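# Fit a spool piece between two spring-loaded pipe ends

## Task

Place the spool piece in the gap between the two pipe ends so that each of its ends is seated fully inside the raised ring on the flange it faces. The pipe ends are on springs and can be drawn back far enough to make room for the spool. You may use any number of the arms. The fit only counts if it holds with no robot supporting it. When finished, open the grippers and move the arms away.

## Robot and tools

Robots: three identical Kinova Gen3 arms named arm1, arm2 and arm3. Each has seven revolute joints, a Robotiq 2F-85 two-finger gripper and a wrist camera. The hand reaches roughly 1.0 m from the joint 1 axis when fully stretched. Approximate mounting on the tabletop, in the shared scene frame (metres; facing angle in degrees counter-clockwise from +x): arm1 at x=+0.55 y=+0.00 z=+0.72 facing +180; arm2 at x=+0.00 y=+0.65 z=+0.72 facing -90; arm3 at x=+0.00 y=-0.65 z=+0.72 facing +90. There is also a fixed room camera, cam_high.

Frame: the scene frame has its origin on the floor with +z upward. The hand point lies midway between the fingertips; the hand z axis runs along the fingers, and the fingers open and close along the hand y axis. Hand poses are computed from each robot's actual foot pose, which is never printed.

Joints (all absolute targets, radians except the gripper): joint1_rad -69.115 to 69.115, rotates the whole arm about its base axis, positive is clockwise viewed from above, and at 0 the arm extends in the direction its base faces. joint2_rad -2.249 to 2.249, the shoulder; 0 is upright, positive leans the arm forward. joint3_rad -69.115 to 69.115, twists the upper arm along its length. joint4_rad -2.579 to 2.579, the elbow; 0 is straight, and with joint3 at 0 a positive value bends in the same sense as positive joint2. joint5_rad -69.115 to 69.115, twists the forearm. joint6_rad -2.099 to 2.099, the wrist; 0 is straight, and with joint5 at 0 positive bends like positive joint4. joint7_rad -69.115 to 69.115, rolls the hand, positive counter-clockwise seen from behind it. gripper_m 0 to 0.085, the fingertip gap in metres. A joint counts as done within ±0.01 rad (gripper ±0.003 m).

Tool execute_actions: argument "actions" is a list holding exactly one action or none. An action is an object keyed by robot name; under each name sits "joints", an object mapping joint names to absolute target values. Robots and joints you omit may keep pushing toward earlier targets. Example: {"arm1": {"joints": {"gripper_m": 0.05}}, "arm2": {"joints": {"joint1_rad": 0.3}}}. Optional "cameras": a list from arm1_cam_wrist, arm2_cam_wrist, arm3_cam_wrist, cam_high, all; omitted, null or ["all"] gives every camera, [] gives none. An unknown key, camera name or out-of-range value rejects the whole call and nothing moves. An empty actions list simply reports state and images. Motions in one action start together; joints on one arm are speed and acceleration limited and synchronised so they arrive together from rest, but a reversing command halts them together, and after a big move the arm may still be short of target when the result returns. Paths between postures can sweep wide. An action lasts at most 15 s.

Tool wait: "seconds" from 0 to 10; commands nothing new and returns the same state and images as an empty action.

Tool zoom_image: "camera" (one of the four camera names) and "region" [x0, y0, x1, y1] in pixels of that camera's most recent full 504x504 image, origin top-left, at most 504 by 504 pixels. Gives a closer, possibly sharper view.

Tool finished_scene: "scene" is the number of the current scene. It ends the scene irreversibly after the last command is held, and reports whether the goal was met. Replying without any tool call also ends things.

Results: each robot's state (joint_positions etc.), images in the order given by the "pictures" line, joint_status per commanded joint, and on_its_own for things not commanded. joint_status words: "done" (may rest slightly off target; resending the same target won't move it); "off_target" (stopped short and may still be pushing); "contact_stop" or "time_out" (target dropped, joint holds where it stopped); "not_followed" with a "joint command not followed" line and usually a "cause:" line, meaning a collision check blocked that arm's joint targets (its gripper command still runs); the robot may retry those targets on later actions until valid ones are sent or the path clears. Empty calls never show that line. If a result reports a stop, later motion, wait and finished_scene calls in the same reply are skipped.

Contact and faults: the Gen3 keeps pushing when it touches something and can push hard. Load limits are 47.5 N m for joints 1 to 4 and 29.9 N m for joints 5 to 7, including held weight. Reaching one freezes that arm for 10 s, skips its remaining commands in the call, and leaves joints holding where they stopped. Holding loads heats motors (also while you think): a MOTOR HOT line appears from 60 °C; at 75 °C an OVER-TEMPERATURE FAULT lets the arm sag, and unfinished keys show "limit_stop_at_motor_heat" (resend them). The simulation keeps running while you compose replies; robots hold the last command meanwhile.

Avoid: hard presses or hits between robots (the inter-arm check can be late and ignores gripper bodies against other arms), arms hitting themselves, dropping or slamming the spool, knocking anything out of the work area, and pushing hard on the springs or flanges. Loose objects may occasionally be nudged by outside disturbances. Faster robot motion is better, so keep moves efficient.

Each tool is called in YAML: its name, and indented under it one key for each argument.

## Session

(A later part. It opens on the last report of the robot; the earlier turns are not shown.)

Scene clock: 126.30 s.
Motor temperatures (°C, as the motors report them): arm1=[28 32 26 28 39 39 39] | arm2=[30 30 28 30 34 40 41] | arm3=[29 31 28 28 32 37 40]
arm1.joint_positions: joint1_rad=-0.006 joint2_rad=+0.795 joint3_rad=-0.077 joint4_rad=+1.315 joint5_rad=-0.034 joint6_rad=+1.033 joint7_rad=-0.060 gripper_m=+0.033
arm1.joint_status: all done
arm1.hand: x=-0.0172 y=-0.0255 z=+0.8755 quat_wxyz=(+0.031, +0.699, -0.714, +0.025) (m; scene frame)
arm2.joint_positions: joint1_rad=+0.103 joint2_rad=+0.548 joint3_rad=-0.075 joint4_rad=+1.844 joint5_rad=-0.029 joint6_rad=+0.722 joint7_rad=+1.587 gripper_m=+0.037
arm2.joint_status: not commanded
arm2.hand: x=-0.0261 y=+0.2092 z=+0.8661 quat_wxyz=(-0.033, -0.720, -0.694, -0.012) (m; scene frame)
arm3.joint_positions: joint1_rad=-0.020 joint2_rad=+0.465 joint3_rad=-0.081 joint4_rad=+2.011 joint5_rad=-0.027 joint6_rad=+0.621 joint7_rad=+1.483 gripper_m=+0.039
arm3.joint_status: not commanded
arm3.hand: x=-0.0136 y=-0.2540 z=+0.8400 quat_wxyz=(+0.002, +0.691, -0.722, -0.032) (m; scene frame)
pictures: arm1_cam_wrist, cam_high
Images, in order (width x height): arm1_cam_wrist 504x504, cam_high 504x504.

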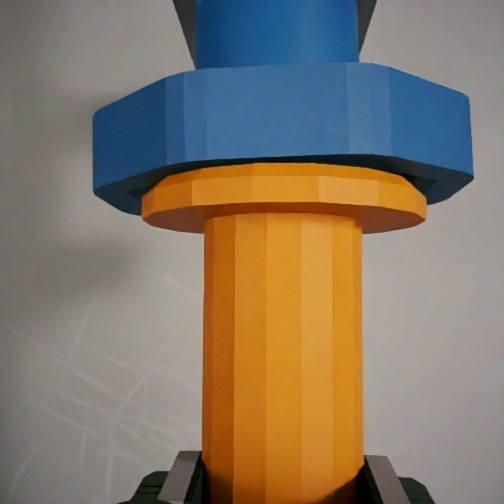

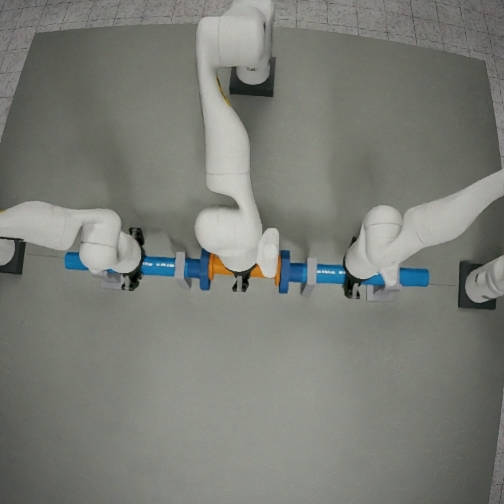

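The spool went in level this time. Now I'll release the pipes so the rings close over its ends.

execute_actions:
  actions:
    - {"arm2": {"joints": {"gripper_m": 0.085}}, "arm3": {"joints": {"gripper_m": 0.085}}}
  cameras: ["arm1_cam_wrist", "cam_high"]

zoom_image:
  camera: "cam_high"
  region: [170, 210, 330, 320]

Scene clock: 127.77 s.
Motor temperatures (°C, as the motors report them): arm1=[28 32 26 28 39 39 39] | arm2=[30 30 28 30 34 40 41] | arm3=[29 31 28 28 32 37 40]
arm1.joint_positions: joint1_rad=-0.006 joint2_rad=+0.796 joint3_rad=-0.077 joint4_rad=+1.315 joint5_rad=-0.033 joint6_rad=+1.033 joint7_rad=-0.060 gripper_m=+0.033
arm1.joint_status: not commanded
arm1.hand: x=-0.0172 y=-0.0254 z=+0.8751 quat_wxyz=(+0.030, +0.699, -0.714, +0.025) (m; scene frame)
arm2.joint_positions: joint1_rad=+0.100 joint2_rad=+0.545 joint3_rad=-0.079 joint4_rad=+1.850 joint5_rad=-0.034 joint6_rad=+0.730 joint7_rad=+1.585 gripper_m=+0.085
arm2.joint_status: all done
arm2.hand: x=-0.0218 y=+0.2141 z=+0.8661 quat_wxyz=(-0.031, -0.719, -0.694, -0.018) (m; scene frame)
arm3.joint_positions: joint1_rad=-0.020 joint2_rad=+0.463 joint3_rad=-0.081 joint4_rad=+2.016 joint5_rad=-0.030 joint6_rad=+0.626 joint7_rad=+1.481 gripper_m=+0.085
arm3.joint_status: all done
arm3.hand: x=-0.0137 y=-0.2580 z=+0.8400 quat_wxyz=(+0.005, +0.689, -0.724, -0.030) (m; scene frame)
pictures: arm1_cam_wrist, cam_high
Images, in order (width x height): arm1_cam_wrist 504x504, cam_high 504x504.

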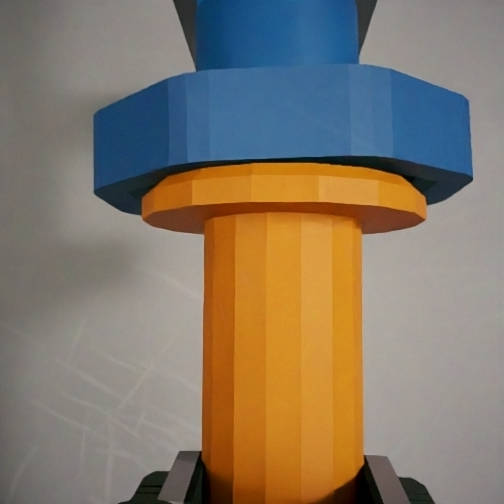

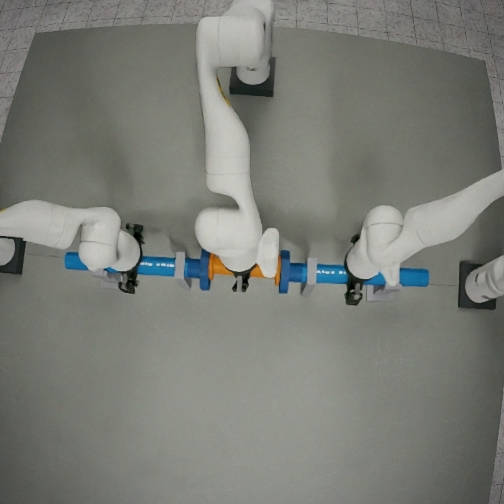

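Region (170, 210, 330, 320) of cam_high's 504x504 image, scaled by 3.150, with more detail than that image has; it fills the top 346 rows of this view, and the rest is white.

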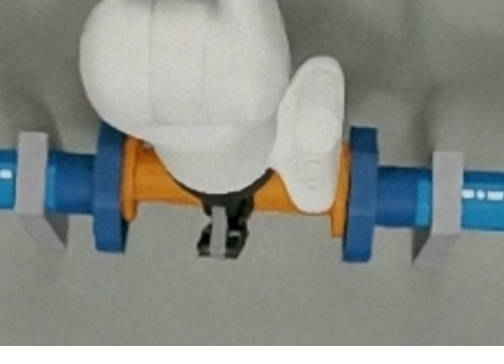

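The ends haven't seated yet. The rings are pressing on the flange faces, which suggests the spool is sitting a bit high. I'll ease it down about 1.5 cm.

execute_actions:
  actions:
    - {"arm1": {"joints": {"joint2_rad": 0.813, "joint4_rad": 1.33, "joint6_rad": 0.999}}}
  cameras: ["arm1_cam_wrist", "cam_high"]

zoom_image:
  camera: "cam_high"
  region: [170, 210, 330, 320]

Scene clock: 128.70 s.
Motor temperatures (°C, as the motors report them): arm1=[28 33 26 28 39 39 39] | arm2=[30 30 28 30 34 40 41] | arm3=[29 31 28 28 32 37 40]
arm1.joint_positions: joint1_rad=-0.006 joint2_rad=+0.815 joint3_rad=-0.077 joint4_rad=+1.329 joint5_rad=-0.033 joint6_rad=+0.996 joint7_rad=-0.059 gripper_m=+0.033
arm1.joint_status: all done
arm1.hand: x=-0.0188 y=-0.0258 z=+0.8608 quat_wxyz=(+0.032, +0.698, -0.715, +0.024) (m; scene frame)
arm2.joint_positions: joint1_rad=+0.100 joint2_rad=+0.545 joint3_rad=-0.079 joint4_rad=+1.850 joint5_rad=-0.034 joint6_rad=+0.730 joint7_rad=+1.585 gripper_m=+0.085
arm2.joint_status: not commanded
arm2.hand: x=-0.0218 y=+0.2141 z=+0.8661 quat_wxyz=(-0.031, -0.719, -0.694, -0.018) (m; scene frame)
arm3.joint_positions: joint1_rad=-0.020 joint2_rad=+0.463 joint3_rad=-0.081 joint4_rad=+2.016 joint5_rad=-0.030 joint6_rad=+0.626 joint7_rad=+1.481 gripper_m=+0.085
arm3.joint_status: not commanded
arm3.hand: x=-0.0137 y=-0.2580 z=+0.8400 quat_wxyz=(+0.005, +0.689, -0.724, -0.030) (m; scene frame)
pictures: arm1_cam_wrist, cam_high
Images, in order (width x height): arm1_cam_wrist 504x504, cam_high 504x504.

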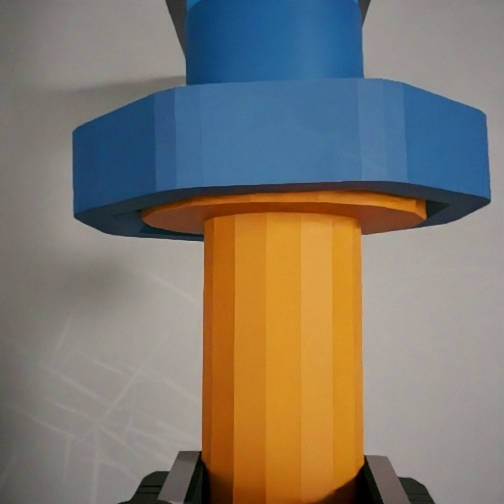

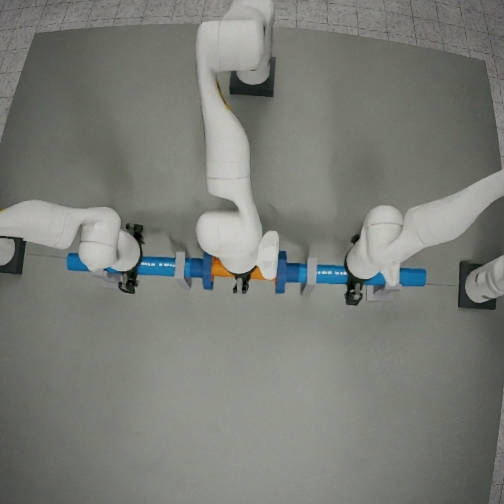

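Region (170, 210, 330, 320) of cam_high's 504x504 image, scaled by 3.150, with more detail than that image has; it fills the top 346 rows of this view, and the rest is white.

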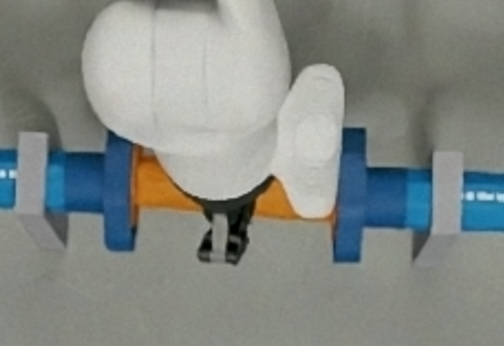

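Both ends have now dropped into the rings. I'll open the gripper and move all the arms clear.

execute_actions:
  actions:
    - {"arm1": {"joints": {"gripper_m": 0.085}}}
  cameras: []

execute_actions:
  actions:
    - {"arm1": {"joints": {"joint2_rad": 0.5, "joint4_rad": 1.1, "joint6_rad": 1.54}}, "arm2": {"joints": {"joint2_rad": 0.267, "joint4_rad": 1.8, "joint6_rad": 1.075}}, "arm3": {"joints": {"joint2_rad": 0.267, "joint4_rad": 1.8, "joint6_rad": 1.075}}}
  cameras: ["cam_high"]

zoom_image:
  camera: "cam_high"
  region: [150, 190, 350, 330]

Scene clock: 130.27 s.
Motor temperatures (°C, as the motors report them): arm1=[28 33 26 28 39 39 39] | arm2=[30 30 28 30 34 40 41] | arm3=[29 31 28 28 32 37 40]
arm1.joint_positions: joint1_rad=-0.004 joint2_rad=+0.813 joint3_rad=-0.076 joint4_rad=+1.330 joint5_rad=-0.033 joint6_rad=+0.999 joint7_rad=-0.060 gripper_m=+0.085
arm1.joint_status: all done
arm1.hand: x=-0.0178 y=-0.0239 z=+0.8614 quat_wxyz=(+0.031, +0.697, -0.716, +0.024) (m; scene frame)
arm2.joint_positions: joint1_rad=+0.100 joint2_rad=+0.545 joint3_rad=-0.079 joint4_rad=+1.850 joint5_rad=-0.034 joint6_rad=+0.730 joint7_rad=+1.585 gripper_m=+0.085
arm2.joint_status: not commanded
arm2.hand: x=-0.0218 y=+0.2141 z=+0.8661 quat_wxyz=(-0.031, -0.719, -0.694, -0.018) (m; scene frame)
arm3.joint_positions: joint1_rad=-0.020 joint2_rad=+0.463 joint3_rad=-0.081 joint4_rad=+2.016 joint5_rad=-0.030 joint6_rad=+0.626 joint7_rad=+1.481 gripper_m=+0.085
arm3.joint_status: not commanded
arm3.hand: x=-0.0137 y=-0.2580 z=+0.8400 quat_wxyz=(+0.005, +0.689, -0.724, -0.030) (m; scene frame)
pictures: none
No camera images: the call's "cameras" was empty. Leave "cameras" out to get every camera's image.

Scene clock: 131.70 s.
Motor temperatures (°C, as the motors report them): arm1=[28 33 26 28 39 39 39] | arm2=[30 30 28 30 34 40 41] | arm3=[29 31 28 28 32 37 40]
arm1.joint_positions: joint1_rad=-0.004 joint2_rad=+0.500 joint3_rad=-0.076 joint4_rad=+1.100 joint5_rad=-0.033 joint6_rad=+1.540 joint7_rad=-0.060 gripper_m=+0.085
arm1.joint_status: all done
arm1.hand: x=+0.0389 y=-0.0191 z=+1.1014 quat_wxyz=(+0.027, +0.708, -0.705, +0.019) (m; scene frame)
arm2.joint_positions: joint1_rad=+0.100 joint2_rad=+0.267 joint3_rad=-0.079 joint4_rad=+1.800 joint5_rad=-0.034 joint6_rad=+1.075 joint7_rad=+1.585 gripper_m=+0.085
arm2.joint_status: all done
arm2.hand: x=-0.0219 y=+0.2638 z=+0.9929 quat_wxyz=(-0.020, -0.713, -0.700, -0.019) (m; scene frame)
arm3.joint_positions: joint1_rad=-0.020 joint2_rad=+0.267 joint3_rad=-0.081 joint4_rad=+1.800 joint5_rad=-0.030 joint6_rad=+1.075 joint7_rad=+1.481 gripper_m=+0.085
arm3.joint_status: all done
arm3.hand: x=-0.0138 y=-0.2637 z=+0.9671 quat_wxyz=(+0.015, +0.695, -0.718, -0.013) (m; scene frame)
pictures: cam_high
Images, in order (width x height): cam_high 504x504.

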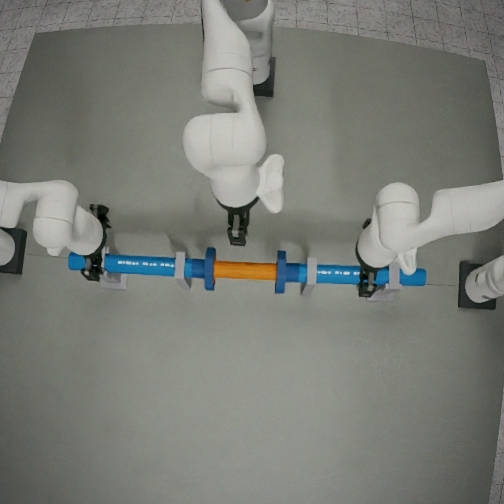

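Region (150, 190, 350, 330) of cam_high's 504x504 image, scaled by 2.520, with more detail than that image has; it fills the top 353 rows of this view, and the rest is white.

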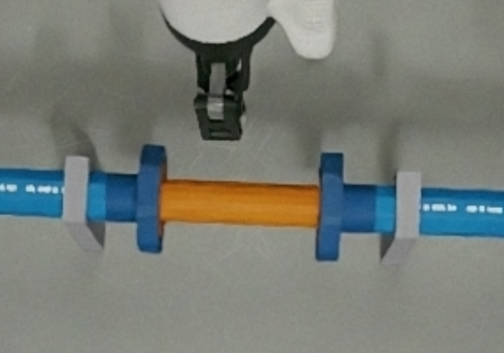

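The spool is staying in place with all arms clear, so I'm ending scene 1.

finished_scene:
  scene: 1

The scene is finished: the task was done.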